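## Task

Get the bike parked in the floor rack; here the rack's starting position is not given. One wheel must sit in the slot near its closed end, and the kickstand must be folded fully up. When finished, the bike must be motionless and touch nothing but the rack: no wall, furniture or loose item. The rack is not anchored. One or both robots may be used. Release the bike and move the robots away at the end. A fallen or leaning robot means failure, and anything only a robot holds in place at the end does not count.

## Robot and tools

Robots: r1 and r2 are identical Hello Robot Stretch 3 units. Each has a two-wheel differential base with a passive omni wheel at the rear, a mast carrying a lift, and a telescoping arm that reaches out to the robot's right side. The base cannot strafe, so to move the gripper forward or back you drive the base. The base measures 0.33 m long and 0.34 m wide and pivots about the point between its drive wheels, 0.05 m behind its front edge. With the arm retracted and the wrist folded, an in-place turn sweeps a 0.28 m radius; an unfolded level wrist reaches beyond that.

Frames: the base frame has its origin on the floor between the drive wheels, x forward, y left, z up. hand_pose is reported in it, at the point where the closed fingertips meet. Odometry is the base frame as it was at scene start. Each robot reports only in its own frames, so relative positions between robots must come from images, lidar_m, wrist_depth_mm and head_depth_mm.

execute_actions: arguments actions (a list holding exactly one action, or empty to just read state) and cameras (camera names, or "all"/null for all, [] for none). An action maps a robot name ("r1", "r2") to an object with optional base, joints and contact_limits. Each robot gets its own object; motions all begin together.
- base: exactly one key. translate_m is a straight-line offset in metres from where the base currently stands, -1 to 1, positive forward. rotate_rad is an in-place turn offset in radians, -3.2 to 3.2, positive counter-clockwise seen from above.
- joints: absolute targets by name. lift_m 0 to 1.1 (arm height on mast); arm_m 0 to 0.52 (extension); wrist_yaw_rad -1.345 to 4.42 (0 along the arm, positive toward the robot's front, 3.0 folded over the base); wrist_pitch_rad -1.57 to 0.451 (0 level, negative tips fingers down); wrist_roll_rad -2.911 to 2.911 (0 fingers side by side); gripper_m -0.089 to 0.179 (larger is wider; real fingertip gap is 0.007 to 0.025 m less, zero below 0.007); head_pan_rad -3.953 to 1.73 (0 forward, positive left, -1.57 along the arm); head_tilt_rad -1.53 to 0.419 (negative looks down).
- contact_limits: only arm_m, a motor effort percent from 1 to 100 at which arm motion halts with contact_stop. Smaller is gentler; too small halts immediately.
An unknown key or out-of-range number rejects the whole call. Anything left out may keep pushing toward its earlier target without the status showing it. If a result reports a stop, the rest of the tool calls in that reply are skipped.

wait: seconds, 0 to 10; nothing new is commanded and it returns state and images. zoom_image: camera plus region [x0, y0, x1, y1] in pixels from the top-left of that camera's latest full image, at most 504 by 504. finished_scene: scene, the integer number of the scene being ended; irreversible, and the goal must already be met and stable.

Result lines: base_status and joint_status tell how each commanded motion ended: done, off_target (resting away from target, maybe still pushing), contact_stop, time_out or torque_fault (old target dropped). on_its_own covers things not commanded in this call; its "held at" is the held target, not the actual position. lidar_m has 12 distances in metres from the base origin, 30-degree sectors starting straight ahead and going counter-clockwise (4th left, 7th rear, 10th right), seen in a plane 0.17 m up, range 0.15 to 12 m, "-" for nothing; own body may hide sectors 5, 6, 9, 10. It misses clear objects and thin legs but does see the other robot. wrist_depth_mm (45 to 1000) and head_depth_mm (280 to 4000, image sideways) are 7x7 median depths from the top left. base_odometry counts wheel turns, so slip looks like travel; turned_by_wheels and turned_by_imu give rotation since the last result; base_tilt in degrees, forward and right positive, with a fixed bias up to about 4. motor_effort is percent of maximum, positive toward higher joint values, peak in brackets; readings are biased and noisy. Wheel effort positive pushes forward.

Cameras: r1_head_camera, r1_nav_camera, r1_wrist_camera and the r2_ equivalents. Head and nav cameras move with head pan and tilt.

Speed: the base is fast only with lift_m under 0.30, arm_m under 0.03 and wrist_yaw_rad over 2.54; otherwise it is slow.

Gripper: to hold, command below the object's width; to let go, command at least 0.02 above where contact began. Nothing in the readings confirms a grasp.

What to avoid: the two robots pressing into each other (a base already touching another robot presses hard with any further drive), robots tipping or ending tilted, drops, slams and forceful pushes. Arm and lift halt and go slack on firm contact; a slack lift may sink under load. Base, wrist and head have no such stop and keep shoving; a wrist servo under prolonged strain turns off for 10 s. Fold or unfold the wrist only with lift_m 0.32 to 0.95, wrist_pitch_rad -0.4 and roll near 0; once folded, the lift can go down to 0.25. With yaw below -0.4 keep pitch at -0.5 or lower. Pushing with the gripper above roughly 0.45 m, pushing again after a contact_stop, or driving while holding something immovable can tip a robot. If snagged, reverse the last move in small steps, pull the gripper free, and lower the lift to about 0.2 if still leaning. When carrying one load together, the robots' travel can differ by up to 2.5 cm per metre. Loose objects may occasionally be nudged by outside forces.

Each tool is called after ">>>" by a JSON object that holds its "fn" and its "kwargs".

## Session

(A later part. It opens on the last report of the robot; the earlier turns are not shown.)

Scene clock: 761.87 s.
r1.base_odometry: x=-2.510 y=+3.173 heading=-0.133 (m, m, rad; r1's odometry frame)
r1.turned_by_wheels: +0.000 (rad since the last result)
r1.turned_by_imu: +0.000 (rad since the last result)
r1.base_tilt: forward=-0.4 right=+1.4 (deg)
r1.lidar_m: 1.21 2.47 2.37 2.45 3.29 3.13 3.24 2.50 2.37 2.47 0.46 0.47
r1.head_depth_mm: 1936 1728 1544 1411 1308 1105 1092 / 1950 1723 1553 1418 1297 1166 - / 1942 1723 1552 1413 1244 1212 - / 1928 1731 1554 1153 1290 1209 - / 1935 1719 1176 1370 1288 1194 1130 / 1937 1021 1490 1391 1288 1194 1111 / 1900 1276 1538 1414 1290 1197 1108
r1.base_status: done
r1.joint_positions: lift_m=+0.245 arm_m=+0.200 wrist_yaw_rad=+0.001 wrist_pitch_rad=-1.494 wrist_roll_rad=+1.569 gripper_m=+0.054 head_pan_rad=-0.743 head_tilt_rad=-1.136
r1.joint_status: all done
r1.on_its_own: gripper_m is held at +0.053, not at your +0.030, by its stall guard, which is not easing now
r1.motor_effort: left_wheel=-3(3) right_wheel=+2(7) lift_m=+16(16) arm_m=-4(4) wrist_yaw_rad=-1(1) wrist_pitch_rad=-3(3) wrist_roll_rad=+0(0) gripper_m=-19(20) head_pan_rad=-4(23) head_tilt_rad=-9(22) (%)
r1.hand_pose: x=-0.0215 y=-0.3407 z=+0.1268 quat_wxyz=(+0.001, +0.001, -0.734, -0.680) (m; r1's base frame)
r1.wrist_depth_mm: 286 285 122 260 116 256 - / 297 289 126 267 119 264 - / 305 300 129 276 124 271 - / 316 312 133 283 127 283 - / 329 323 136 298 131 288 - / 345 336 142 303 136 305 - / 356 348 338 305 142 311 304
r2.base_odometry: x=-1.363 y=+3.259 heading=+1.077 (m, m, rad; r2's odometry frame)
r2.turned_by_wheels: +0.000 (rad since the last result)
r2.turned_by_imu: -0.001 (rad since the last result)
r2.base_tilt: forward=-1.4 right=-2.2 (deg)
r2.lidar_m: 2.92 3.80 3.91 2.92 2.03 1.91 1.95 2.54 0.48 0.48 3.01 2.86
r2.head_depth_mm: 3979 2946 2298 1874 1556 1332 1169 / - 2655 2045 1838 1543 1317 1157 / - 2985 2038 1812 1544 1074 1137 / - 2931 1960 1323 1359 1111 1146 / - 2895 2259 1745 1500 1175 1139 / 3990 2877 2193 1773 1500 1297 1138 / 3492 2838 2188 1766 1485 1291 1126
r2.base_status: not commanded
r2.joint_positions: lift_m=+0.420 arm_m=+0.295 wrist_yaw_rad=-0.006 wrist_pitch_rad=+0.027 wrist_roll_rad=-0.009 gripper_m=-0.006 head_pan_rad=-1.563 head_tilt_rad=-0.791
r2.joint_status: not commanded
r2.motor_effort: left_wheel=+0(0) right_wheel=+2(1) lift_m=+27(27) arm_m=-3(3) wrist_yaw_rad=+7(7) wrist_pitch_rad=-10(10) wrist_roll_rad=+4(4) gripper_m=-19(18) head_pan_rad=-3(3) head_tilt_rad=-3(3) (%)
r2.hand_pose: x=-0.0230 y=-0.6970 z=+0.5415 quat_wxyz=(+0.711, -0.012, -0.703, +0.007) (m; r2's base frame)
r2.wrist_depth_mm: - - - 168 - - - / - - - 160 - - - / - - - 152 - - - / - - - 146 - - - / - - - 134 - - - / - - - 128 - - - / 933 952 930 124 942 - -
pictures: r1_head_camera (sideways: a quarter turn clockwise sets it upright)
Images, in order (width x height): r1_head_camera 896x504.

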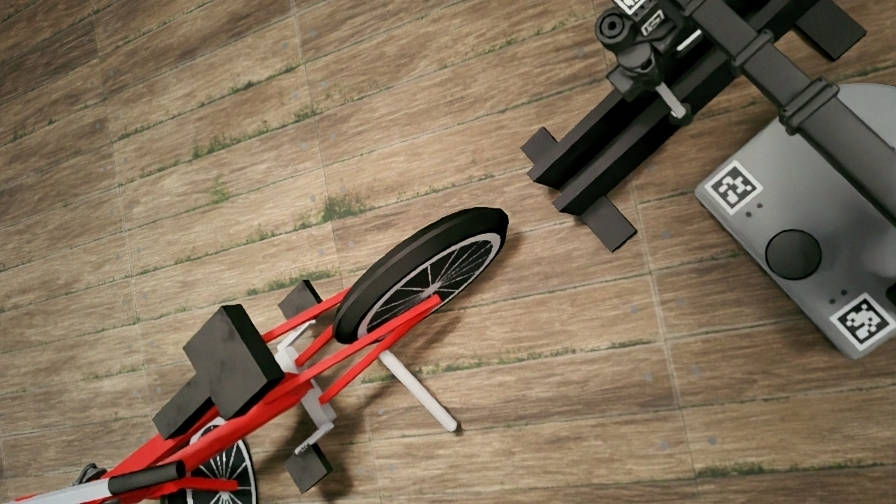

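>>> {"fn": "execute_actions", "kwargs": {"actions": [{"r1": {"base": {"translate_m": 0.14}}}], "cameras": ["r1_head_camera", "r1_wrist_camera"]}}

Scene clock: 773.83 s.
r1.base_odometry: x=-2.372 y=+3.154 heading=-0.133 (m, m, rad; r1's odometry frame)
r1.turned_by_wheels: +0.000 (rad since the last result)
r1.turned_by_imu: -0.001 (rad since the last result)
r1.base_tilt: forward=-0.4 right=+1.5 (deg)
r1.lidar_m: 1.09 2.40 2.30 2.38 3.21 3.26 3.37 2.54 2.44 2.53 0.37 0.47
r1.head_depth_mm: 1937 1728 1551 1407 1312 1095 1087 / 1945 1726 1545 1406 1293 1170 - / 1935 1718 1553 1394 1197 1222 - / 1925 1717 1482 1126 1299 1206 - / 1946 1728 915 1369 1288 1195 1131 / 1946 1035 1484 1417 1299 1196 1107 / 1113 1243 1502 1411 1297 1195 1109
r1.base_status: done
r1.joint_positions: lift_m=+0.245 arm_m=+0.200 wrist_yaw_rad=-0.009 wrist_pitch_rad=-1.482 wrist_roll_rad=+1.588 gripper_m=+0.054 head_pan_rad=-0.743 head_tilt_rad=-1.136
r1.joint_status: not commanded
r1.on_its_own: gripper_m is held at +0.053, not at your +0.030, by its stall guard, which is not easing now
r1.motor_effort: left_wheel=-6(7) right_wheel=+6(14) lift_m=+16(16) arm_m=-4(4) wrist_yaw_rad=+8(8) wrist_pitch_rad=-9(9) wrist_roll_rad=-8(9) gripper_m=-20(20) head_pan_rad=-3(3) head_tilt_rad=-8(9) (%)
r1.hand_pose: x=-0.0215 y=-0.3437 z=+0.1268 quat_wxyz=(-0.009, -0.010, -0.737, -0.675) (m; r1's base frame)
r1.wrist_depth_mm: 291 284 122 258 115 256 - / 298 293 126 267 119 264 - / 310 303 130 276 123 271 - / 322 314 134 285 127 278 - / 336 327 138 297 131 290 - / 349 339 144 307 137 296 292 / 365 349 334 315 143 311 298
r2.base_odometry: x=-1.363 y=+3.259 heading=+1.077 (m, m, rad; r2's odometry frame)
r2.turned_by_wheels: +0.000 (rad since the last result)
r2.turned_by_imu: -0.001 (rad since the last result)
r2.base_tilt: forward=-1.5 right=-2.2 (deg)
r2.lidar_m: 2.92 3.83 3.92 2.91 2.02 1.91 1.95 2.54 0.48 0.48 3.02 2.85
r2.head_depth_mm: - 2981 2311 1847 1551 1330 1163 / - 2990 2003 1837 1540 1321 1160 / - 2980 1984 1830 1555 1071 1134 / - 2940 1739 968 1355 1118 1146 / - 2922 2239 1767 1504 1179 1143 / 3965 2873 2185 1792 1494 1297 1132 / 3431 2879 2189 1774 1505 1277 1134
r2.base_status: not commanded
r2.joint_positions: lift_m=+0.420 arm_m=+0.295 wrist_yaw_rad=-0.006 wrist_pitch_rad=+0.027 wrist_roll_rad=-0.009 gripper_m=-0.006 head_pan_rad=-1.563 head_tilt_rad=-0.791
r2.joint_status: not commanded
r2.motor_effort: left_wheel=+0(1) right_wheel=+2(3) lift_m=+27(27) arm_m=-3(3) wrist_yaw_rad=+7(7) wrist_pitch_rad=-9(9) wrist_roll_rad=+4(4) gripper_m=-18(18) head_pan_rad=-1(2) head_tilt_rad=-4(4) (%)
r2.hand_pose: x=-0.0230 y=-0.6970 z=+0.5414 quat_wxyz=(+0.711, -0.012, -0.703, +0.007) (m; r2's base frame)
r2.wrist_depth_mm: - - - 167 - - - / - - - 160 - - - / - - - 152 - - - / - - - 145 - - - / - - - 135 - - - / - - - 128 - - - / 940 950 916 124 949 - -
pictures: r1_head_camera (sideways: a quarter turn clockwise sets it upright), r1_wrist_camera
Images, in order (width x height): r1_head_camera 896x504, r1_wrist_camera 644x364.

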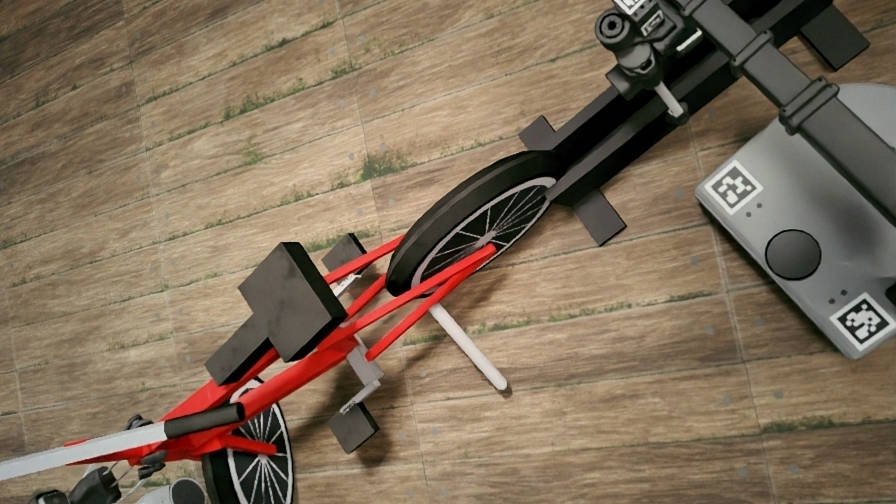

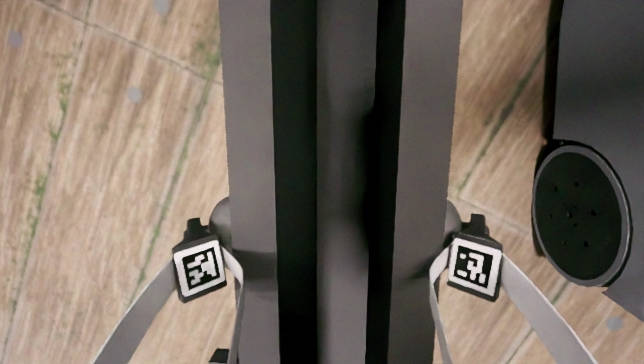

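>>> {"fn": "execute_actions", "kwargs": {"actions": [{"r1": {"base": {"translate_m": 0.10}, "joints": {"arm_m": 0.215}}}], "cameras": ["r1_head_camera"]}}

>>> {"fn": "execute_actions", "kwargs": {"actions": [{"r1": {"joints": {"gripper_m": 0.12, "lift_m": 0.33}}}], "cameras": ["r1_head_camera", "r1_wrist_camera"]}}

Scene clock: 787.60 s.
r1.base_odometry: x=-2.273 y=+3.141 heading=-0.134 (m, m, rad; r1's odometry frame)
r1.turned_by_wheels: -0.001 (rad since the last result)
r1.turned_by_imu: -0.002 (rad since the last result)
r1.base_tilt: forward=-0.4 right=+1.5 (deg)
r1.lidar_m: 0.99 2.35 2.25 2.32 3.15 3.33 3.47 2.60 2.48 0.34 0.34 0.47
r1.head_depth_mm: 1937 1723 1549 1412 1305 1146 1085 / 1942 1714 1545 1410 1172 1186 - / 1944 1725 1558 1392 1153 1222 - / 1926 1717 878 1173 1293 1207 - / 1935 1722 1146 1393 1274 1191 1132 / 1897 1007 1485 1384 1296 1193 1108 / 1870 1640 1489 1412 1290 1190 1108
r1.base_status: done
r1.joint_positions: lift_m=+0.245 arm_m=+0.215 wrist_yaw_rad=+0.001 wrist_pitch_rad=-1.490 wrist_roll_rad=+1.576 gripper_m=+0.054 head_pan_rad=-0.743 head_tilt_rad=-1.136
r1.joint_status: all done
r1.on_its_own: gripper_m is held at +0.053, not at your +0.030, by its stall guard, which is not easing now; right_wheel is at rest, and its effort (+25) is outside its rest range (-18 to +18)
r1.motor_effort: left_wheel=-15(14) right_wheel=+25(25) lift_m=+17(17) arm_m=+4(4) wrist_yaw_rad=-1(6) wrist_pitch_rad=-5(9) wrist_roll_rad=-3(8) gripper_m=-18(19) head_pan_rad=-3(3) head_tilt_rad=-8(8) (%)
r1.hand_pose: x=-0.0215 y=-0.3561 z=+0.1268 quat_wxyz=(-0.001, -0.002, -0.735, -0.678) (m; r1's base frame)
r1.wrist_depth_mm: 289 284 123 260 116 257 254 / 300 293 126 270 121 266 259 / 309 303 130 277 124 273 - / 318 312 135 285 128 281 - / 333 322 137 294 132 288 - / 343 335 144 304 138 302 294 / 357 346 334 314 155 309 300
r2.base_odometry: x=-1.363 y=+3.259 heading=+1.077 (m, m, rad; r2's odometry frame)
r2.turned_by_wheels: +0.000 (rad since the last result)
r2.turned_by_imu: -0.001 (rad since the last result)
r2.base_tilt: forward=-1.5 right=-2.3 (deg)
r2.lidar_m: 2.91 3.81 3.92 2.91 2.03 1.91 1.95 2.55 0.48 0.48 3.02 2.85
r2.head_depth_mm: - 2821 2222 1862 1545 1331 1162 / - 3044 1878 1828 1539 1323 1158 / - 2948 2001 1811 1559 1073 1130 / - 2961 1648 1117 1365 1114 1148 / - 2901 2217 1752 1514 1174 1142 / 3934 2926 2195 1794 1501 1285 1130 / 3587 2822 2174 1760 1492 1296 1138
r2.base_status: not commanded
r2.joint_positions: lift_m=+0.420 arm_m=+0.295 wrist_yaw_rad=-0.006 wrist_pitch_rad=+0.027 wrist_roll_rad=-0.009 gripper_m=-0.006 head_pan_rad=-1.563 head_tilt_rad=-0.791
r2.joint_status: not commanded
r2.motor_effort: left_wheel=-1(1) right_wheel=+2(2) lift_m=+27(27) arm_m=-3(3) wrist_yaw_rad=+7(7) wrist_pitch_rad=-9(9) wrist_roll_rad=+4(4) gripper_m=-17(19) head_pan_rad=-2(2) head_tilt_rad=-3(3) (%)
r2.hand_pose: x=-0.0230 y=-0.6970 z=+0.5414 quat_wxyz=(+0.711, -0.012, -0.703, +0.007) (m; r2's base frame)
r2.wrist_depth_mm: - - - 167 - - - / - - - 159 - - - / - - - 152 - - - / - - - 145 - - - / - - - 135 - - - / - - - 128 960 - - / 940 944 916 124 932 972 -
pictures: r1_head_camera (sideways: a quarter turn clockwise sets it upright)
Images, in order (width x height): r1_head_camera 896x504.

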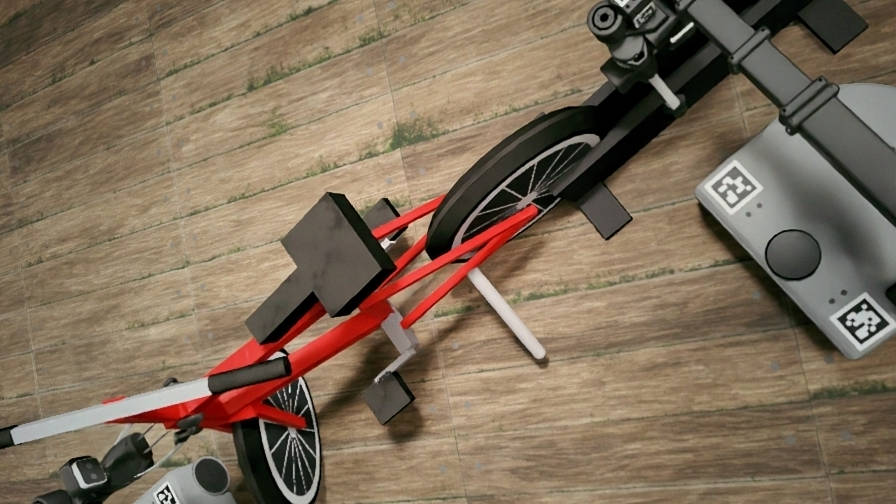

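Scene clock: 789.20 s.
r1.base_odometry: x=-2.273 y=+3.141 heading=-0.133 (m, m, rad; r1's odometry frame)
r1.turned_by_wheels: +0.001 (rad since the last result)
r1.turned_by_imu: +0.001 (rad since the last result)
r1.base_tilt: forward=-0.4 right=+1.5 (deg)
r1.lidar_m: 0.99 2.35 2.25 2.32 3.14 3.34 3.47 2.60 2.48 0.34 0.34 0.47
r1.head_depth_mm: 1939 1721 1547 1410 1315 1097 1087 / 1942 1720 1553 1413 1146 1182 - / 1938 1722 1549 1393 1160 1215 - / 1924 1730 880 1170 1292 1206 - / 1944 1714 1148 1392 1278 1193 1132 / 1900 1008 1481 1386 1291 1191 1110 / 1867 1637 1479 1407 1292 1194 1105
r1.base_status: not commanded
r1.joint_positions: lift_m=+0.329 arm_m=+0.215 wrist_yaw_rad=+0.001 wrist_pitch_rad=-1.493 wrist_roll_rad=+1.576 gripper_m=+0.120 head_pan_rad=-0.743 head_tilt_rad=-1.136
r1.joint_status: all done
r1.motor_effort: left_wheel=-3(15) right_wheel=+2(25) lift_m=+41(48) arm_m=+4(4) wrist_yaw_rad=-1(2) wrist_pitch_rad=-3(6) wrist_roll_rad=-3(3) gripper_m=+1(83) head_pan_rad=-4(3) head_tilt_rad=-9(9) (%)
r1.hand_pose: x=-0.0215 y=-0.3553 z=+0.2105 quat_wxyz=(-0.001, -0.002, -0.734, -0.679) (m; r1's base frame)
r1.wrist_depth_mm: 377 361 359 339 333 332 - / 386 377 367 350 346 342 - / 399 384 379 361 356 354 - / 416 404 395 371 364 368 - / 431 423 406 372 302 - - / 447 439 422 271 389 400 381 / 468 451 442 227 391 407 389
r2.base_odometry: x=-1.363 y=+3.259 heading=+1.077 (m, m, rad; r2's odometry frame)
r2.turned_by_wheels: +0.000 (rad since the last result)
r2.turned_by_imu: +0.000 (rad since the last result)
r2.base_tilt: forward=-1.4 right=-2.3 (deg)
r2.lidar_m: 2.91 3.82 3.89 2.92 2.03 1.91 1.95 2.54 0.48 0.48 3.01 2.85
r2.head_depth_mm: 3931 2673 2316 1861 1562 1329 1165 / - 2873 1997 1819 1547 1322 1156 / - 2998 2246 1806 1547 1070 1139 / - 2961 1604 1337 1374 1116 1142 / - 2889 2223 1761 1511 1177 1136 / 3891 2854 2216 1781 1498 1290 1138 / 3484 2855 2158 1771 1485 1303 1125
r2.base_status: not commanded
r2.joint_positions: lift_m=+0.420 arm_m=+0.295 wrist_yaw_rad=-0.006 wrist_pitch_rad=+0.027 wrist_roll_rad=-0.009 gripper_m=-0.006 head_pan_rad=-1.563 head_tilt_rad=-0.791
r2.joint_status: not commanded
r2.motor_effort: left_wheel=+0(1) right_wheel=+3(2) lift_m=+27(27) arm_m=-3(3) wrist_yaw_rad=+8(8) wrist_pitch_rad=-9(10) wrist_roll_rad=+4(4) gripper_m=-18(19) head_pan_rad=-1(3) head_tilt_rad=-3(4) (%)
r2.hand_pose: x=-0.0231 y=-0.6970 z=+0.5414 quat_wxyz=(+0.711, -0.012, -0.703, +0.007) (m; r2's base frame)
r2.wrist_depth_mm: - - - 168 - - - / - - - 159 - - - / - - - 153 - - - / - - - 145 - - - / - - - 134 - - - / - - - 128 944 - - / 943 934 917 123 921 968 -
pictures: r1_head_camera (sideways: a quarter turn clockwise sets it upright), r1_wrist_camera
Images, in order (width x height): r1_head_camera 896x504, r1_wrist_camera 644x364.

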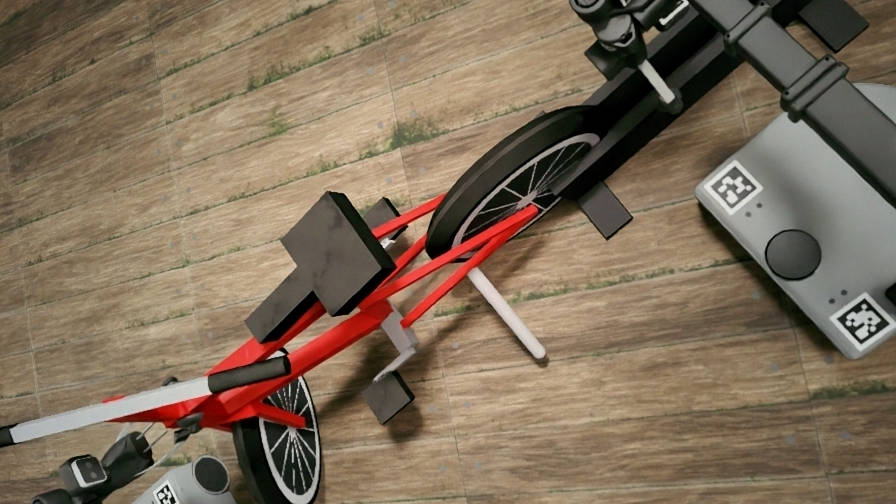

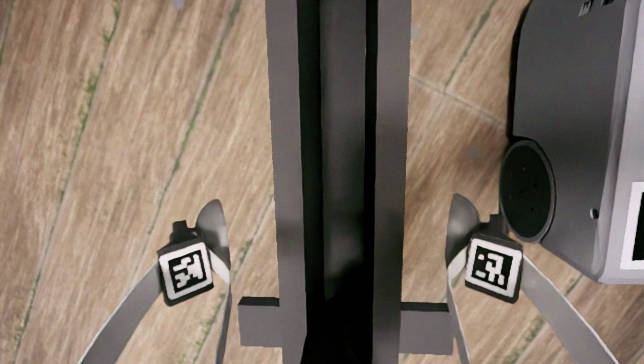

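>>> {"fn": "execute_actions", "kwargs": {"actions": [{"r1": {"base": {"translate_m": -0.40}, "joints": {"gripper_m": 0.05, "head_pan_rad": -1.0, "head_tilt_rad": -1.1}}}], "cameras": ["r1_head_camera", "r1_wrist_camera"]}}

Scene clock: 810.47 s.
r1.base_odometry: x=-2.669 y=+3.194 heading=-0.133 (m, m, rad; r1's odometry frame)
r1.turned_by_wheels: +0.000 (rad since the last result)
r1.turned_by_imu: -0.003 (rad since the last result)
r1.base_tilt: forward=-0.5 right=+1.4 (deg)
r1.lidar_m: 1.33 2.55 2.44 2.53 3.14 3.01 3.10 2.42 2.30 2.39 3.22 0.57
r1.head_depth_mm: 2056 1798 1600 1436 1350 1190 1113 / 2050 1795 1595 1435 1322 1206 - / 2059 1795 1592 1443 1286 1211 - / 2028 1791 1596 1438 1260 1199 - / 2034 1787 1596 1435 1283 1201 1119 / 2046 1802 1595 1226 1310 1198 1106 / 2037 1792 1572 1395 1307 1192 1103
r1.base_status: done
r1.joint_positions: lift_m=+0.329 arm_m=+0.215 wrist_yaw_rad=+0.001 wrist_pitch_rad=-1.493 wrist_roll_rad=+1.576 gripper_m=+0.050 head_pan_rad=-0.993 head_tilt_rad=-1.100
r1.joint_status: all done
r1.motor_effort: left_wheel=-3(8) right_wheel=+2(2) lift_m=+41(41) arm_m=+3(4) wrist_yaw_rad=-1(1) wrist_pitch_rad=-3(4) wrist_roll_rad=-3(3) gripper_m=+0(81) head_pan_rad=-4(25) head_tilt_rad=+0(9) (%)
r1.hand_pose: x=-0.0215 y=-0.3553 z=+0.2105 quat_wxyz=(-0.001, -0.002, -0.734, -0.679) (m; r1's base frame)
r1.wrist_depth_mm: 374 361 354 349 339 333 - / 380 374 367 358 350 344 - / 398 390 380 369 360 350 - / 415 407 391 385 373 366 - / 429 419 404 389 382 378 - / 453 435 424 287 305 387 381 / 470 460 441 244 390 403 394
r2.base_odometry: x=-1.363 y=+3.259 heading=+1.077 (m, m, rad; r2's odometry frame)
r2.turned_by_wheels: +0.000 (rad since the last result)
r2.turned_by_imu: -0.002 (rad since the last result)
r2.base_tilt: forward=-1.4 right=-2.3 (deg)
r2.lidar_m: 2.91 3.83 3.92 2.92 2.03 1.91 1.96 2.54 0.48 0.48 3.02 2.85
r2.head_depth_mm: - 3068 2287 1848 1547 1327 1166 / - 2632 2153 1843 1541 1326 1149 / - 2852 2111 1846 1549 1068 1134 / - 2680 2061 1328 1369 1113 1147 / - 2872 2217 1751 1504 1181 1146 / 3909 2888 2197 1775 1500 1280 1138 / 3532 2793 2181 1776 1493 1281 1132
r2.base_status: not commanded
r2.joint_positions: lift_m=+0.420 arm_m=+0.295 wrist_yaw_rad=-0.006 wrist_pitch_rad=+0.027 wrist_roll_rad=-0.009 gripper_m=-0.006 head_pan_rad=-1.563 head_tilt_rad=-0.791
r2.joint_status: not commanded
r2.motor_effort: left_wheel=+0(0) right_wheel=+3(2) lift_m=+27(27) arm_m=-3(3) wrist_yaw_rad=+7(7) wrist_pitch_rad=-10(9) wrist_roll_rad=+4(4) gripper_m=-18(18) head_pan_rad=-2(2) head_tilt_rad=-3(3) (%)
r2.hand_pose: x=-0.0231 y=-0.6970 z=+0.5414 quat_wxyz=(+0.711, -0.012, -0.703, +0.007) (m; r2's base frame)
r2.wrist_depth_mm: - - - 167 - - - / - - - 160 - - - / - - - 151 - - - / - - - 146 - - - / - - - 134 - - - / - - - 128 - - - / 927 926 914 124 939 - -
pictures: r1_head_camera (sideways: a quarter turn clockwise sets it upright), r1_wrist_camera
Images, in order (width x height): r1_head_camera 896x504, r1_wrist_camera 644x364.

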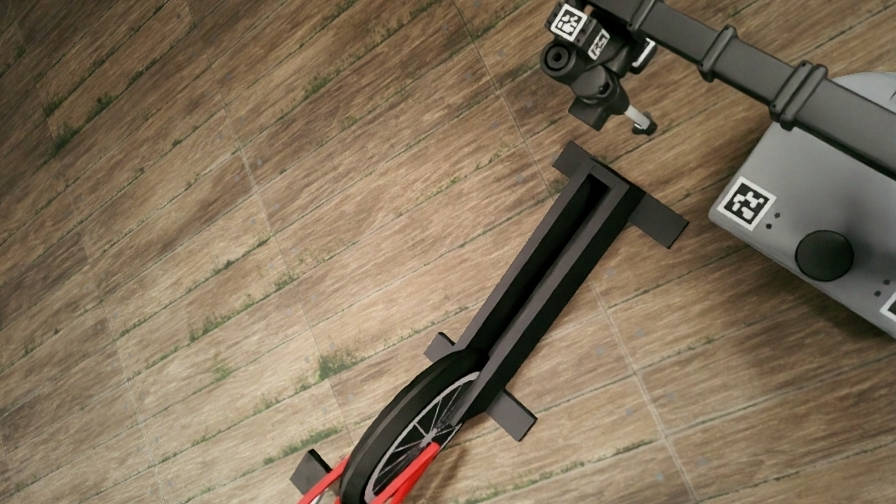

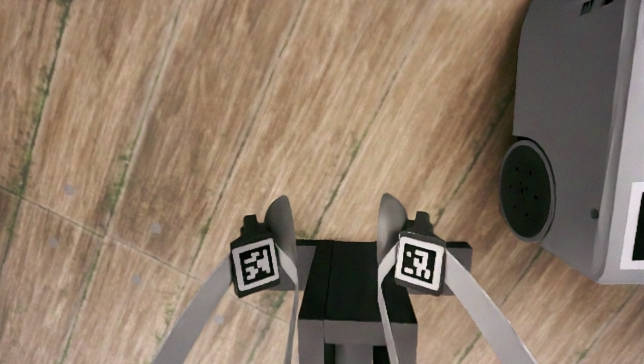

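>>> {"fn": "execute_actions", "kwargs": {"actions": [{"r1": {"joints": {"lift_m": 0.20, "arm_m": 0.203, "gripper_m": 0.04}}}], "cameras": ["r1_wrist_camera"]}}

>>> {"fn": "execute_actions", "kwargs": {"actions": [{"r1": {"base": {"translate_m": 0.25}}}], "cameras": ["r1_head_camera", "r1_wrist_camera", "r2_head_camera"]}}

Scene clock: 821.33 s.
r1.base_odometry: x=-2.669 y=+3.194 heading=-0.133 (m, m, rad; r1's odometry frame)
r1.turned_by_wheels: +0.000 (rad since the last result)
r1.turned_by_imu: +0.000 (rad since the last result)
r1.base_tilt: forward=-0.3 right=+1.4 (deg)
r1.lidar_m: 1.33 2.55 2.44 2.53 3.13 3.00 3.12 2.41 2.30 2.40 3.23 0.58
r1.head_depth_mm: 2059 1798 1597 1441 1323 1185 1109 / 2050 1787 1594 1438 1328 1200 - / 2044 1785 1600 1440 1292 1215 - / 2047 1794 1586 1432 1262 1198 - / 2055 1788 1592 1432 1286 1199 1121 / 2042 1789 1596 1217 1307 1199 1107 / 2039 1788 1558 1399 1310 1194 1106
r1.base_status: not commanded
r1.joint_positions: lift_m=+0.201 arm_m=+0.203 wrist_yaw_rad=+0.001 wrist_pitch_rad=-1.493 wrist_roll_rad=+1.576 gripper_m=+0.040 head_pan_rad=-0.993 head_tilt_rad=-1.100
r1.joint_status: all done
r1.motor_effort: left_wheel=-2(3) right_wheel=+2(2) lift_m=+9(39) arm_m=-4(5) wrist_yaw_rad=-2(0) wrist_pitch_rad=-4(4) wrist_roll_rad=-3(3) gripper_m=-1(47) head_pan_rad=-4(3) head_tilt_rad=+0(0) (%)
r1.hand_pose: x=-0.0215 y=-0.3440 z=+0.0822 quat_wxyz=(-0.001, -0.002, -0.734, -0.679) (m; r1's base frame)
r1.wrist_depth_mm: 242 236 231 227 222 216 213 / 251 245 240 234 229 223 219 / 258 255 247 241 237 230 227 / 269 264 256 248 243 238 233 / 280 274 266 258 249 243 - / 292 286 274 265 257 254 252 / 305 297 262 220 243 251 258
r2.base_odometry: x=-1.363 y=+3.259 heading=+1.077 (m, m, rad; r2's odometry frame)
r2.turned_by_wheels: +0.000 (rad since the last result)
r2.turned_by_imu: -0.001 (rad since the last result)
r2.base_tilt: forward=-1.4 right=-2.3 (deg)
r2.lidar_m: 2.91 3.79 3.91 2.90 2.02 1.91 1.95 2.54 0.48 0.48 3.04 2.86
r2.head_depth_mm: 3984 3061 2289 1842 1547 1334 1165 / - 2649 2137 1849 1546 1327 1157 / - 2727 2149 1824 1562 1068 1124 / - 2853 2016 1332 1364 1111 1152 / - 2916 2231 1762 1513 1181 1133 / 3956 2841 2202 1777 1491 1299 1133 / 3515 2845 2169 1771 1479 1286 1131
r2.base_status: not commanded
r2.joint_positions: lift_m=+0.420 arm_m=+0.295 wrist_yaw_rad=-0.006 wrist_pitch_rad=+0.027 wrist_roll_rad=-0.009 gripper_m=-0.006 head_pan_rad=-1.563 head_tilt_rad=-0.791
r2.joint_status: not commanded
r2.motor_effort: left_wheel=+0(1) right_wheel=+2(2) lift_m=+27(27) arm_m=-3(3) wrist_yaw_rad=+7(7) wrist_pitch_rad=-10(9) wrist_roll_rad=+4(4) gripper_m=-18(19) head_pan_rad=-3(3) head_tilt_rad=-3(3) (%)
r2.hand_pose: x=-0.0231 y=-0.6970 z=+0.5414 quat_wxyz=(+0.711, -0.012, -0.703, +0.007) (m; r2's base frame)
r2.wrist_depth_mm: - - - 168 - - - / - - - 159 - - - / - - - 152 - - - / - - - 145 - - - / - - - 133 - - - / - - - 128 - - - / 941 938 921 124 941 - -
pictures: r1_wrist_camera
Images, in order (width x height): r1_wrist_camera 644x364.

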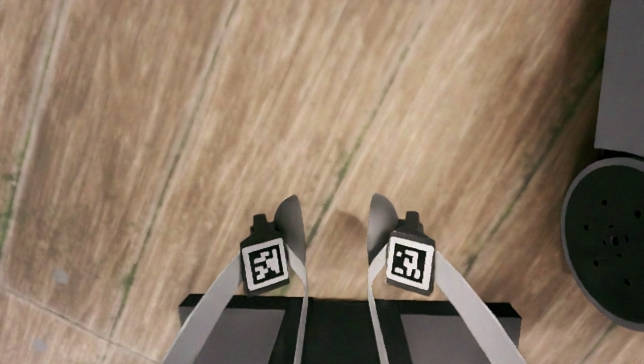

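Scene clock: 825.10 s.
r1.base_odometry: x=-2.421 y=+3.161 heading=-0.134 (m, m, rad; r1's odometry frame)
r1.turned_by_wheels: -0.001 (rad since the last result)
r1.turned_by_imu: -0.244 (rad since the last result)
r1.base_tilt: forward=-0.4 right=+1.4 (deg)
r1.lidar_m: 0.64 2.74 2.36 2.36 2.73 3.19 3.20 2.79 2.38 2.37 2.77 0.42
r1.head_depth_mm: 2057 1797 1604 1439 1333 1184 1107 / 2064 1794 1596 1441 1329 1198 - / 2047 1793 1603 1438 1283 1197 - / 2044 1792 1601 1432 1259 1208 - / 2055 1795 1598 1433 1226 1205 1119 / 2049 1795 1593 1436 1257 1194 1103 / 2051 1793 1601 1134 1287 1195 1107
r1.base_status: done
r1.joint_positions: lift_m=+0.201 arm_m=+0.203 wrist_yaw_rad=+0.014 wrist_pitch_rad=-1.477 wrist_roll_rad=+1.549 gripper_m=+0.040 head_pan_rad=-0.993 head_tilt_rad=-1.100
r1.joint_status: not commanded
r1.on_its_own: right_wheel is at rest, and its effort (+27) is outside its rest range (-18 to +18)
r1.motor_effort: left_wheel=-12(19) right_wheel=+27(37) lift_m=+9(10) arm_m=-4(4) wrist_yaw_rad=-11(15) wrist_pitch_rad=-11(12) wrist_roll_rad=+9(9) gripper_m=+4(4) head_pan_rad=-3(3) head_tilt_rad=+0(1) (%)
r1.hand_pose: x=-0.0215 y=-0.3481 z=+0.0821 quat_wxyz=(+0.013, +0.012, -0.739, -0.673) (m; r1's base frame)
r1.wrist_depth_mm: 250 242 235 228 222 217 210 / 255 250 242 235 229 223 218 / 265 257 251 241 235 230 223 / 275 266 257 249 241 234 228 / 284 275 264 228 226 224 - / 297 287 252 150 138 248 246 / 306 298 125 113 108 257 252
r2.base_odometry: x=-1.363 y=+3.259 heading=+1.077 (m, m, rad; r2's odometry frame)
r2.turned_by_wheels: +0.000 (rad since the last result)
r2.turned_by_imu: -0.001 (rad since the last result)
r2.base_tilt: forward=-1.4 right=-2.3 (deg)
r2.lidar_m: 2.91 3.81 3.92 2.92 2.02 1.91 1.95 2.54 0.48 0.48 3.03 2.85
r2.head_depth_mm: 3980 2970 2282 1847 1551 1335 1162 / - 3034 2036 1826 1528 1334 1162 / - 3020 2056 1829 1577 1072 1131 / - 2960 1966 1274 1363 1107 1146 / - 2923 2224 1743 1501 1176 1136 / 3926 2843 2188 1803 1505 1303 1138 / 3557 2812 2177 1763 1486 1291 1134
r2.base_status: not commanded
r2.joint_positions: lift_m=+0.420 arm_m=+0.295 wrist_yaw_rad=-0.004 wrist_pitch_rad=+0.030 wrist_roll_rad=-0.007 gripper_m=-0.006 head_pan_rad=-1.563 head_tilt_rad=-0.791
r2.joint_status: not commanded
r2.motor_effort: left_wheel=+0(1) right_wheel=+0(3) lift_m=+27(27) arm_m=+0(3) wrist_yaw_rad=+4(8) wrist_pitch_rad=-11(11) wrist_roll_rad=+3(4) gripper_m=-19(19) head_pan_rad=-2(2) head_tilt_rad=-3(3) (%)
r2.hand_pose: x=-0.0223 y=-0.6968 z=+0.5422 quat_wxyz=(+0.710, -0.012, -0.704, +0.009) (m; r2's base frame)
r2.wrist_depth_mm: - - - 168 - - - / - - - 159 - - - / - - - 152 - - - / - - - 146 - - - / - - - 134 - - - / - - - 128 - - - / 956 942 939 123 944 - -
pictures: r1_head_camera (sideways: a quarter turn clockwise sets it upright), r1_wrist_camera, r2_head_camera (sideways: a quarter turn clockwise sets it upright)
Images, in order (width x height): r1_head_camera 896x504, r1_wrist_camera 644x364, r2_head_camera 896x504.

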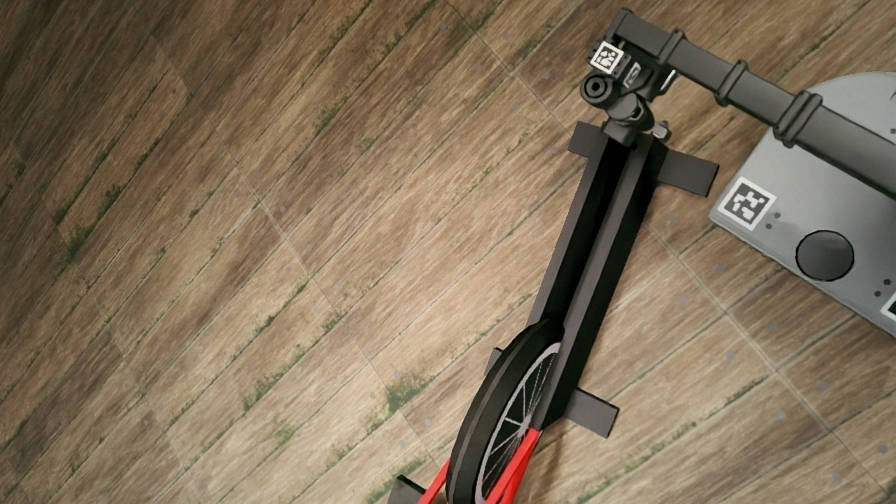

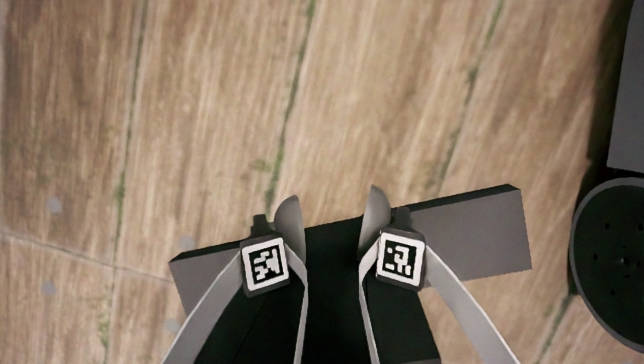

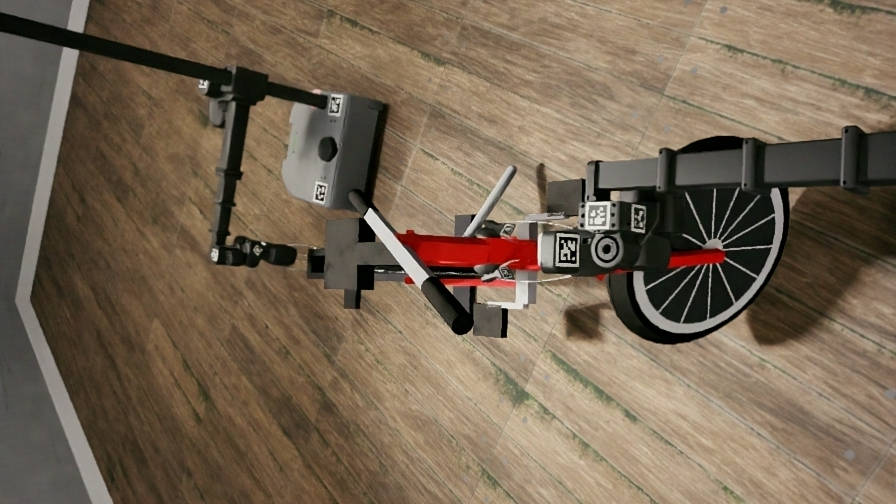

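>>> {"fn": "execute_actions", "kwargs": {"actions": [{"r1": {"base": {"translate_m": -0.15}, "joints": {"lift_m": 0.36}}}], "cameras": []}}

>>> {"fn": "execute_actions", "kwargs": {"actions": [{"r1": {"base": {"rotate_rad": 1.2}, "joints": {"arm_m": 0.0, "wrist_pitch_rad": -0.4, "wrist_roll_rad": 0.0, "wrist_yaw_rad": 3.0}}}], "cameras": ["r1_nav_camera"]}}

Scene clock: 865.80 s.
r1.base_odometry: x=-2.570 y=+3.181 heading=-0.134 (m, m, rad; r1's odometry frame)
r1.turned_by_wheels: +0.000 (rad since the last result)
r1.turned_by_imu: -0.001 (rad since the last result)
r1.base_tilt: forward=-0.4 right=+1.4 (deg)
r1.lidar_m: 0.73 2.78 2.40 2.40 2.77 3.05 3.05 2.74 2.34 2.34 2.73 0.54
r1.head_depth_mm: 2045 1803 1592 1435 1350 1187 1109 / 2046 1788 1596 1428 1329 1201 - / 2043 1797 1596 1428 1303 1217 - / 2043 1806 1591 1433 1246 1205 - / 2055 1790 1591 1437 1260 1200 1120 / 2031 1789 1588 1437 1275 1198 1106 / 2035 1790 1597 1200 1300 1199 1104
r1.base_status: done
r1.joint_positions: lift_m=+0.359 arm_m=+0.203 wrist_yaw_rad=+0.003 wrist_pitch_rad=-1.490 wrist_roll_rad=+1.564 gripper_m=+0.040 head_pan_rad=-0.993 head_tilt_rad=-1.100
r1.joint_status: all done
r1.motor_effort: left_wheel=+2(17) right_wheel=-1(24) lift_m=+41(48) arm_m=-4(4) wrist_yaw_rad=-4(11) wrist_pitch_rad=-4(19) wrist_roll_rad=+2(9) gripper_m=+0(6) head_pan_rad=-3(3) head_tilt_rad=-1(0) (%)
r1.hand_pose: x=-0.0216 y=-0.3446 z=+0.2405 quat_wxyz=(+0.004, +0.003, -0.735, -0.678) (m; r1's base frame)
r1.wrist_depth_mm: 402 396 384 375 365 359 - / 416 407 396 392 380 370 - / 435 420 412 397 391 388 - / 450 434 427 414 403 - - / 463 457 437 427 416 407 - / 483 473 460 440 416 415 408 / 501 488 473 342 442 432 423
r2.base_odometry: x=-1.363 y=+3.259 heading=+1.077 (m, m, rad; r2's odometry frame)
r2.turned_by_wheels: +0.000 (rad since the last result)
r2.turned_by_imu: -0.001 (rad since the last result)
r2.base_tilt: forward=-1.4 right=-2.3 (deg)
r2.lidar_m: 2.92 3.82 3.92 2.92 2.02 1.91 1.95 2.55 0.47 0.48 3.02 2.85
r2.head_depth_mm: - 2968 2327 1864 1546 1340 1166 / - 2738 2092 1827 1526 1320 1163 / - 2857 2130 1827 1548 1067 1128 / - 2710 2240 1272 1364 1112 1146 / - 2906 2193 1746 1497 1181 1134 / 3948 2832 2201 1779 1502 1289 1133 / 3486 2795 2192 1772 1492 1278 1126
r2.base_status: not commanded
r2.joint_positions: lift_m=+0.420 arm_m=+0.295 wrist_yaw_rad=-0.004 wrist_pitch_rad=+0.030 wrist_roll_rad=-0.007 gripper_m=-0.006 head_pan_rad=-1.563 head_tilt_rad=-0.791
r2.joint_status: not commanded
r2.motor_effort: left_wheel=+0(0) right_wheel=+1(1) lift_m=+27(27) arm_m=+0(0) wrist_yaw_rad=+4(4) wrist_pitch_rad=-10(11) wrist_roll_rad=+3(3) gripper_m=-18(18) head_pan_rad=-2(2) head_tilt_rad=-3(3) (%)
r2.hand_pose: x=-0.0223 y=-0.6968 z=+0.5422 quat_wxyz=(+0.710, -0.012, -0.704, +0.009) (m; r2's base frame)
r2.wrist_depth_mm: - - - 167 - - - / - - - 160 - - - / - - - 152 - - - / - - - 146 - - - / - - - 133 - - - / - - - 128 - - - / 958 944 911 123 932 - -
pictures: none
No camera images: the call's "cameras" was empty. Leave "cameras" out to get every camera's image.

Scene clock: 868.70 s.
r1.base_odometry: x=-2.570 y=+3.181 heading=+1.066 (m, m, rad; r1's odometry frame)
r1.turned_by_wheels: +1.200 (rad since the last result)
r1.turned_by_imu: +1.181 (rad since the last result)
r1.base_tilt: forward=-0.3 right=+1.4 (deg)
r1.lidar_m: 2.40 2.43 3.05 3.05 3.08 2.55 2.34 2.39 3.00 0.54 0.79 2.59
r1.head_depth_mm: 1204 1065 1164 1067 1149 1085 1099 / 1808 1476 1556 1422 1294 1229 - / 1853 1736 1609 1434 1305 - - / 2054 1793 1604 1434 1306 1206 - / 2045 1791 1590 1444 1300 1196 1119 / 2034 1798 1589 1432 1307 1198 1111 / 2033 1795 1597 1434 1300 1195 1109
r1.base_status: done
r1.joint_positions: lift_m=+0.359 arm_m=+0.002 wrist_yaw_rad=+2.997 wrist_pitch_rad=-0.423 wrist_roll_rad=+0.006 gripper_m=+0.040 head_pan_rad=-0.993 head_tilt_rad=-1.100
r1.joint_status: all done
joint sent to its limit — the command would take r1.arm_m past its lower limit, so that joint was sent only as far as its limit.
r1.motor_effort: left_wheel=-3(7) right_wheel=+2(5) lift_m=+41(41) arm_m=-4(5) wrist_yaw_rad=+2(3) wrist_pitch_rad=+11(11) wrist_roll_rad=-3(4) gripper_m=+0(1) head_pan_rad=-3(3) head_tilt_rad=-1(0) (%)
r1.hand_pose: x=+0.0110 y=+0.0744 z=+0.3707 quat_wxyz=(+0.199, +0.702, +0.098, +0.677) (m; r1's base frame)
r1.wrist_depth_mm: - - - - - - - / - - - - - - - / - - - - - 986 969 / 890 880 860 828 804 784 758 / 728 713 - 674 670 642 628 / 604 600 - 573 542 552 541 / 525 526 - - 485 473 471
r2.base_odometry: x=-1.363 y=+3.259 heading=+1.077 (m, m, rad; r2's odometry frame)
r2.turned_by_wheels: +0.000 (rad since the last result)
r2.turned_by_imu: -0.001 (rad since the last result)
r2.base_tilt: forward=-1.4 right=-2.3 (deg)
r2.lidar_m: 2.92 3.81 3.92 2.91 2.03 1.91 1.95 2.54 0.47 0.48 3.01 2.85
r2.head_depth_mm: - 3102 2276 1859 1558 1321 1158 / - 2663 2180 1848 1537 1316 1166 / - 2649 2046 1823 1561 1070 1125 / - 2956 2052 1279 1356 1111 1149 / - 2931 2185 1747 1517 1173 1141 / 3810 2854 2207 1792 1513 1290 1133 / 3534 2903 2185 1775 1493 1285 1137
r2.base_status: not commanded
r2.joint_positions: lift_m=+0.420 arm_m=+0.295 wrist_yaw_rad=-0.004 wrist_pitch_rad=+0.030 wrist_roll_rad=-0.007 gripper_m=-0.006 head_pan_rad=-1.563 head_tilt_rad=-0.791
r2.joint_status: not commanded
r2.motor_effort: left_wheel=+0(0) right_wheel=+1(0) lift_m=+27(27) arm_m=+0(0) wrist_yaw_rad=+4(5) wrist_pitch_rad=-11(10) wrist_roll_rad=+3(3) gripper_m=-19(19) head_pan_rad=-2(3) head_tilt_rad=-3(4) (%)
r2.hand_pose: x=-0.0223 y=-0.6968 z=+0.5422 quat_wxyz=(+0.710, -0.012, -0.704, +0.009) (m; r2's base frame)
r2.wrist_depth_mm: - - - 167 - - - / - - - 160 - - - / - - - 152 - - - / - - - 146 - - - / - - - 133 - - - / - - - 128 - - - / 934 946 933 124 957 - -
pictures: r1_nav_camera (sideways: a quarter turn counterclockwise sets it upright)
Images, in order (width x height): r1_nav_camera 672x504.

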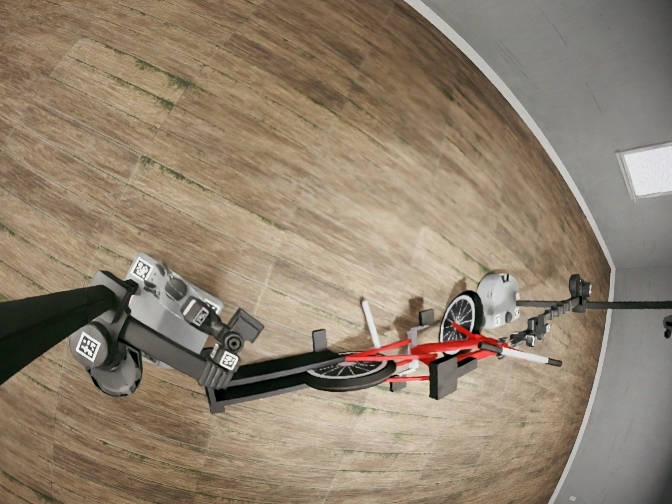

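>>> {"fn": "execute_actions", "kwargs": {"actions": [{"r1": {"joints": {"lift_m": 0.28, "head_pan_rad": 0.0, "head_tilt_rad": -1.0}}}], "cameras": []}}

>>> {"fn": "execute_actions", "kwargs": {"actions": [{"r1": {"base": {"translate_m": -0.46}}}], "cameras": []}}

>>> {"fn": "execute_actions", "kwargs": {"actions": [{"r1": {"base": {"rotate_rad": -0.95}}}], "cameras": ["r1_head_camera", "r1_nav_camera"]}}

Scene clock: 878.37 s.
r1.base_odometry: x=-2.570 y=+3.181 heading=+1.066 (m, m, rad; r1's odometry frame)
r1.turned_by_wheels: +0.000 (rad since the last result)
r1.turned_by_imu: +0.000 (rad since the last result)
r1.base_tilt: forward=-0.4 right=+1.3 (deg)
r1.lidar_m: 2.40 2.43 3.05 3.05 3.06 2.55 2.34 2.38 2.99 0.54 0.79 2.60
r1.head_depth_mm: 2315 2042 1755 1530 1361 1229 1116 / 2307 2016 1746 1524 1362 1228 1110 / 2303 2047 1744 1532 1358 1220 1118 / 2274 2026 1747 1520 1358 1225 1120 / 2239 2015 1739 1526 1346 1215 1116 / 2242 2019 1736 1523 1353 1223 1109 / 2233 2020 1741 1518 1355 1218 1106
r1.base_status: not commanded
r1.joint_positions: lift_m=+0.281 arm_m=+0.002 wrist_yaw_rad=+2.997 wrist_pitch_rad=-0.423 wrist_roll_rad=+0.006 gripper_m=+0.040 head_pan_rad=-0.007 head_tilt_rad=-1.001
r1.joint_status: all done
r1.motor_effort: left_wheel=-2(3) right_wheel=+2(2) lift_m=+9(37) arm_m=-4(4) wrist_yaw_rad=+2(2) wrist_pitch_rad=+11(11) wrist_roll_rad=-3(3) gripper_m=-1(0) head_pan_rad=+4(42) head_tilt_rad=+0(12) (%)
r1.hand_pose: x=+0.0110 y=+0.0745 z=+0.2925 quat_wxyz=(+0.198, +0.702, +0.098, +0.677) (m; r1's base frame)
r1.wrist_depth_mm: - - - - - - - / - - - - - - - / - 987 915 906 854 827 793 / 772 728 714 697 681 648 643 / 617 592 - 567 562 539 525 / 504 522 - - 452 462 450 / 450 - - - 412 402 393
r2.base_odometry: x=-1.363 y=+3.259 heading=+1.077 (m, m, rad; r2's odometry frame)
r2.turned_by_wheels: +0.000 (rad since the last result)
r2.turned_by_imu: -0.001 (rad since the last result)
r2.base_tilt: forward=-1.4 right=-2.4 (deg)
r2.lidar_m: 2.91 3.82 3.92 2.91 2.02 1.91 1.95 2.54 0.47 0.48 3.04 2.85
r2.head_depth_mm: - 3058 2324 1853 1550 1325 1159 / - 2783 2183 1842 1535 1331 1164 / - 2585 2082 1843 1574 1072 1131 / - 2956 2041 1268 1365 1107 1147 / - 2878 2209 1764 1506 1167 1147 / 3938 2836 2202 1787 1500 1292 1130 / 3547 2780 2175 1766 1482 1285 1130
r2.base_status: not commanded
r2.joint_positions: lift_m=+0.420 arm_m=+0.295 wrist_yaw_rad=-0.004 wrist_pitch_rad=+0.030 wrist_roll_rad=-0.007 gripper_m=-0.006 head_pan_rad=-1.563 head_tilt_rad=-0.791
r2.joint_status: not commanded
r2.motor_effort: left_wheel=+0(0) right_wheel=+1(0) lift_m=+27(27) arm_m=+0(0) wrist_yaw_rad=+4(4) wrist_pitch_rad=-10(11) wrist_roll_rad=+3(3) gripper_m=-19(19) head_pan_rad=-2(2) head_tilt_rad=-3(4) (%)
r2.hand_pose: x=-0.0223 y=-0.6968 z=+0.5422 quat_wxyz=(+0.710, -0.012, -0.704, +0.009) (m; r2's base frame)
r2.wrist_depth_mm: - - - 167 - - - / - - - 159 - - - / - - - 151 - - - / - - - 146 - - - / - - - 133 - - - / - - - 128 - - - / 931 966 930 124 953 - -
pictures: none
No camera images: the call's "cameras" was empty. Leave "cameras" out to get every camera's image.

Scene clock: 881.53 s.
r1.base_odometry: x=-2.793 y=+2.778 heading=+1.066 (m, m, rad; r1's odometry frame)
r1.turned_by_wheels: +0.000 (rad since the last result)
r1.turned_by_imu: -0.003 (rad since the last result)
r1.base_tilt: forward=-0.4 right=+1.5 (deg)
r1.lidar_m: 2.85 2.90 3.26 2.99 3.01 2.07 1.89 1.90 2.42 5.06 0.66 3.08
r1.head_depth_mm: 2479 2030 1748 1541 1365 1204 1093 / 2439 2041 1745 1529 1363 1230 1113 / 2438 2034 1745 1535 1360 1221 1123 / 2434 2022 1746 1524 1365 1220 1121 / 2428 2042 1745 1524 1359 1221 1120 / 2435 2017 1737 1526 1357 1225 1110 / 2430 2031 1740 1529 1351 1216 1105
r1.base_status: done
r1.joint_positions: lift_m=+0.281 arm_m=+0.002 wrist_yaw_rad=+2.998 wrist_pitch_rad=-0.423 wrist_roll_rad=+0.006 gripper_m=+0.040 head_pan_rad=-0.007 head_tilt_rad=-1.000
r1.joint_status: not commanded
r1.motor_effort: left_wheel=-2(12) right_wheel=+2(4) lift_m=+9(9) arm_m=-4(4) wrist_yaw_rad=+1(2) wrist_pitch_rad=+11(11) wrist_roll_rad=-3(3) gripper_m=+0(0) head_pan_rad=+4(4) head_tilt_rad=+1(1) (%)
r1.hand_pose: x=+0.0108 y=+0.0745 z=+0.2925 quat_wxyz=(+0.198, +0.702, +0.098, +0.677) (m; r1's base frame)
r1.wrist_depth_mm: - - - - - - - / - - - - - - - / - 957 925 864 844 828 803 / 747 752 693 697 675 657 637 / 602 600 - 569 570 538 533 / 510 513 - - 450 465 451 / 451 - - - 413 398 395
r2.base_odometry: x=-1.363 y=+3.259 heading=+1.077 (m, m, rad; r2's odometry frame)
r2.turned_by_wheels: +0.000 (rad since the last result)
r2.turned_by_imu: -0.001 (rad since the last result)
r2.base_tilt: forward=-1.4 right=-2.4 (deg)
r2.lidar_m: 2.92 3.82 3.91 2.92 2.02 1.91 1.95 2.54 0.47 0.48 3.02 2.86
r2.head_depth_mm: - 3094 2305 1865 1541 1331 1164 / - 3063 2301 1829 1545 1326 1154 / - 2981 2262 1823 1562 1063 1132 / 3923 2326 2138 1276 1366 1106 1155 / - 2643 2171 1750 1514 1174 1138 / 3897 2889 2185 1778 1507 1292 1134 / 3516 2874 2197 1758 1497 1290 1127
r2.base_status: not commanded
r2.joint_positions: lift_m=+0.420 arm_m=+0.295 wrist_yaw_rad=-0.004 wrist_pitch_rad=+0.030 wrist_roll_rad=-0.007 gripper_m=-0.006 head_pan_rad=-1.563 head_tilt_rad=-0.791
r2.joint_status: not commanded
r2.motor_effort: left_wheel=+0(0) right_wheel=+1(0) lift_m=+27(27) arm_m=+0(0) wrist_yaw_rad=+4(4) wrist_pitch_rad=-11(11) wrist_roll_rad=+3(3) gripper_m=-18(19) head_pan_rad=-2(2) head_tilt_rad=-3(3) (%)
r2.hand_pose: x=-0.0223 y=-0.6968 z=+0.5422 quat_wxyz=(+0.710, -0.012, -0.704, +0.009) (m; r2's base frame)
r2.wrist_depth_mm: - - - 167 - - - / - - - 159 - - - / - - - 152 - - - / - - - 146 - - - / - - - 134 - - - / - - - 128 - - - / 960 955 918 124 942 - -
pictures: none
No camera images: the call's "cameras" was empty. Leave "cameras" out to get every camera's image.

Scene clock: 883.30 s.
r1.base_odometry: x=-2.793 y=+2.778 heading=+0.116 (m, m, rad; r1's odometry frame)
r1.turned_by_wheels: -0.950 (rad since the last result)
r1.turned_by_imu: -0.933 (rad since the last result)
r1.base_tilt: forward=-0.4 right=+1.5 (deg)
r1.lidar_m: 0.66 2.98 2.85 2.94 3.12 3.00 2.77 1.99 1.89 1.97 2.66 5.72
r1.head_depth_mm: 2454 2041 1747 1534 1362 1226 1115 / 2441 2038 1746 1533 1355 1227 1111 / 2434 1994 1706 1529 1362 1213 1118 / 1364 1575 1477 1314 1313 1209 1117 / 2420 1984 1736 1535 1356 1216 1117 / 2444 2030 1737 1523 1356 1220 1112 / 2431 2028 1749 1529 1351 1216 1111
r1.base_status: done
r1.joint_positions: lift_m=+0.281 arm_m=+0.002 wrist_yaw_rad=+2.998 wrist_pitch_rad=-0.423 wrist_roll_rad=+0.006 gripper_m=+0.040 head_pan_rad=-0.007 head_tilt_rad=-1.000
r1.joint_status: not commanded
r1.motor_effort: left_wheel=+2(12) right_wheel=-2(6) lift_m=+9(9) arm_m=-4(4) wrist_yaw_rad=+1(0) wrist_pitch_rad=+10(10) wrist_roll_rad=-3(3) gripper_m=+1(0) head_pan_rad=+4(4) head_tilt_rad=+0(1) (%)
r1.hand_pose: x=+0.0108 y=+0.0745 z=+0.2925 quat_wxyz=(+0.198, +0.702, +0.098, +0.677) (m; r1's base frame)
r1.wrist_depth_mm: - - - - - - - / - - - - - - - / - 978 922 871 860 814 811 / 758 736 718 688 672 652 635 / 611 601 - 554 567 542 528 / 513 514 - - 460 461 449 / 445 - - - 407 399 385
r2.base_odometry: x=-1.363 y=+3.259 heading=+1.077 (m, m, rad; r2's odometry frame)
r2.turned_by_wheels: +0.000 (rad since the last result)
r2.turned_by_imu: +0.000 (rad since the last result)
r2.base_tilt: forward=-1.4 right=-2.3 (deg)
r2.lidar_m: 2.91 3.80 3.90 2.91 2.03 1.91 1.95 2.54 0.47 0.48 3.02 2.85
r2.head_depth_mm: - 3035 2271 1862 1553 1326 1166 / - 3032 2299 1810 1548 1322 1164 / - 3004 2285 1820 1560 1071 1137 / - 2244 2234 1280 1357 1111 1148 / - 2799 2223 1744 1510 1175 1147 / 3930 2903 2172 1791 1495 1299 1137 / 3566 2833 2172 1782 1481 1286 1129
r2.base_status: not commanded
r2.joint_positions: lift_m=+0.420 arm_m=+0.295 wrist_yaw_rad=-0.004 wrist_pitch_rad=+0.030 wrist_roll_rad=-0.007 gripper_m=-0.006 head_pan_rad=-1.563 head_tilt_rad=-0.791
r2.joint_status: not commanded
r2.motor_effort: left_wheel=+0(0) right_wheel=+0(0) lift_m=+27(27) arm_m=+0(0) wrist_yaw_rad=+4(4) wrist_pitch_rad=-11(10) wrist_roll_rad=+3(3) gripper_m=-19(19) head_pan_rad=-2(2) head_tilt_rad=-3(3) (%)
r2.hand_pose: x=-0.0223 y=-0.6968 z=+0.5422 quat_wxyz=(+0.710, -0.012, -0.704, +0.009) (m; r2's base frame)
r2.wrist_depth_mm: - - - 167 - - - / - - - 159 - - - / - - - 152 - - - / - - - 146 - - - / - - - 133 - - - / - - - 128 - - - / 954 954 909 123 965 - -
pictures: r1_head_camera (sideways: a quarter turn clockwise sets it upright), r1_nav_camera (sideways: a quarter turn counterclockwise sets it upright)
Images, in order (width x height): r1_head_camera 896x504, r1_nav_camera 672x504.

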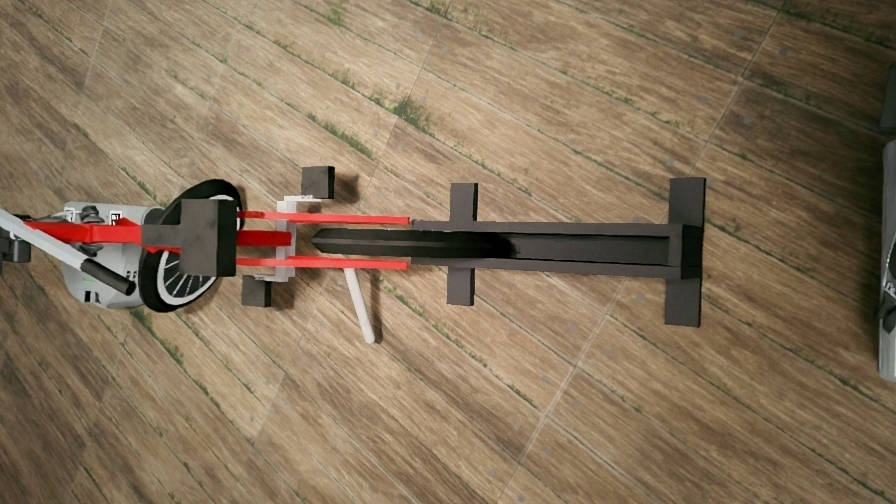

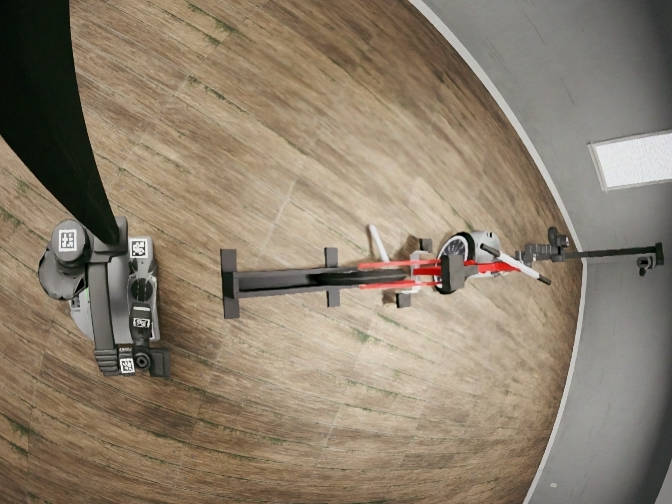

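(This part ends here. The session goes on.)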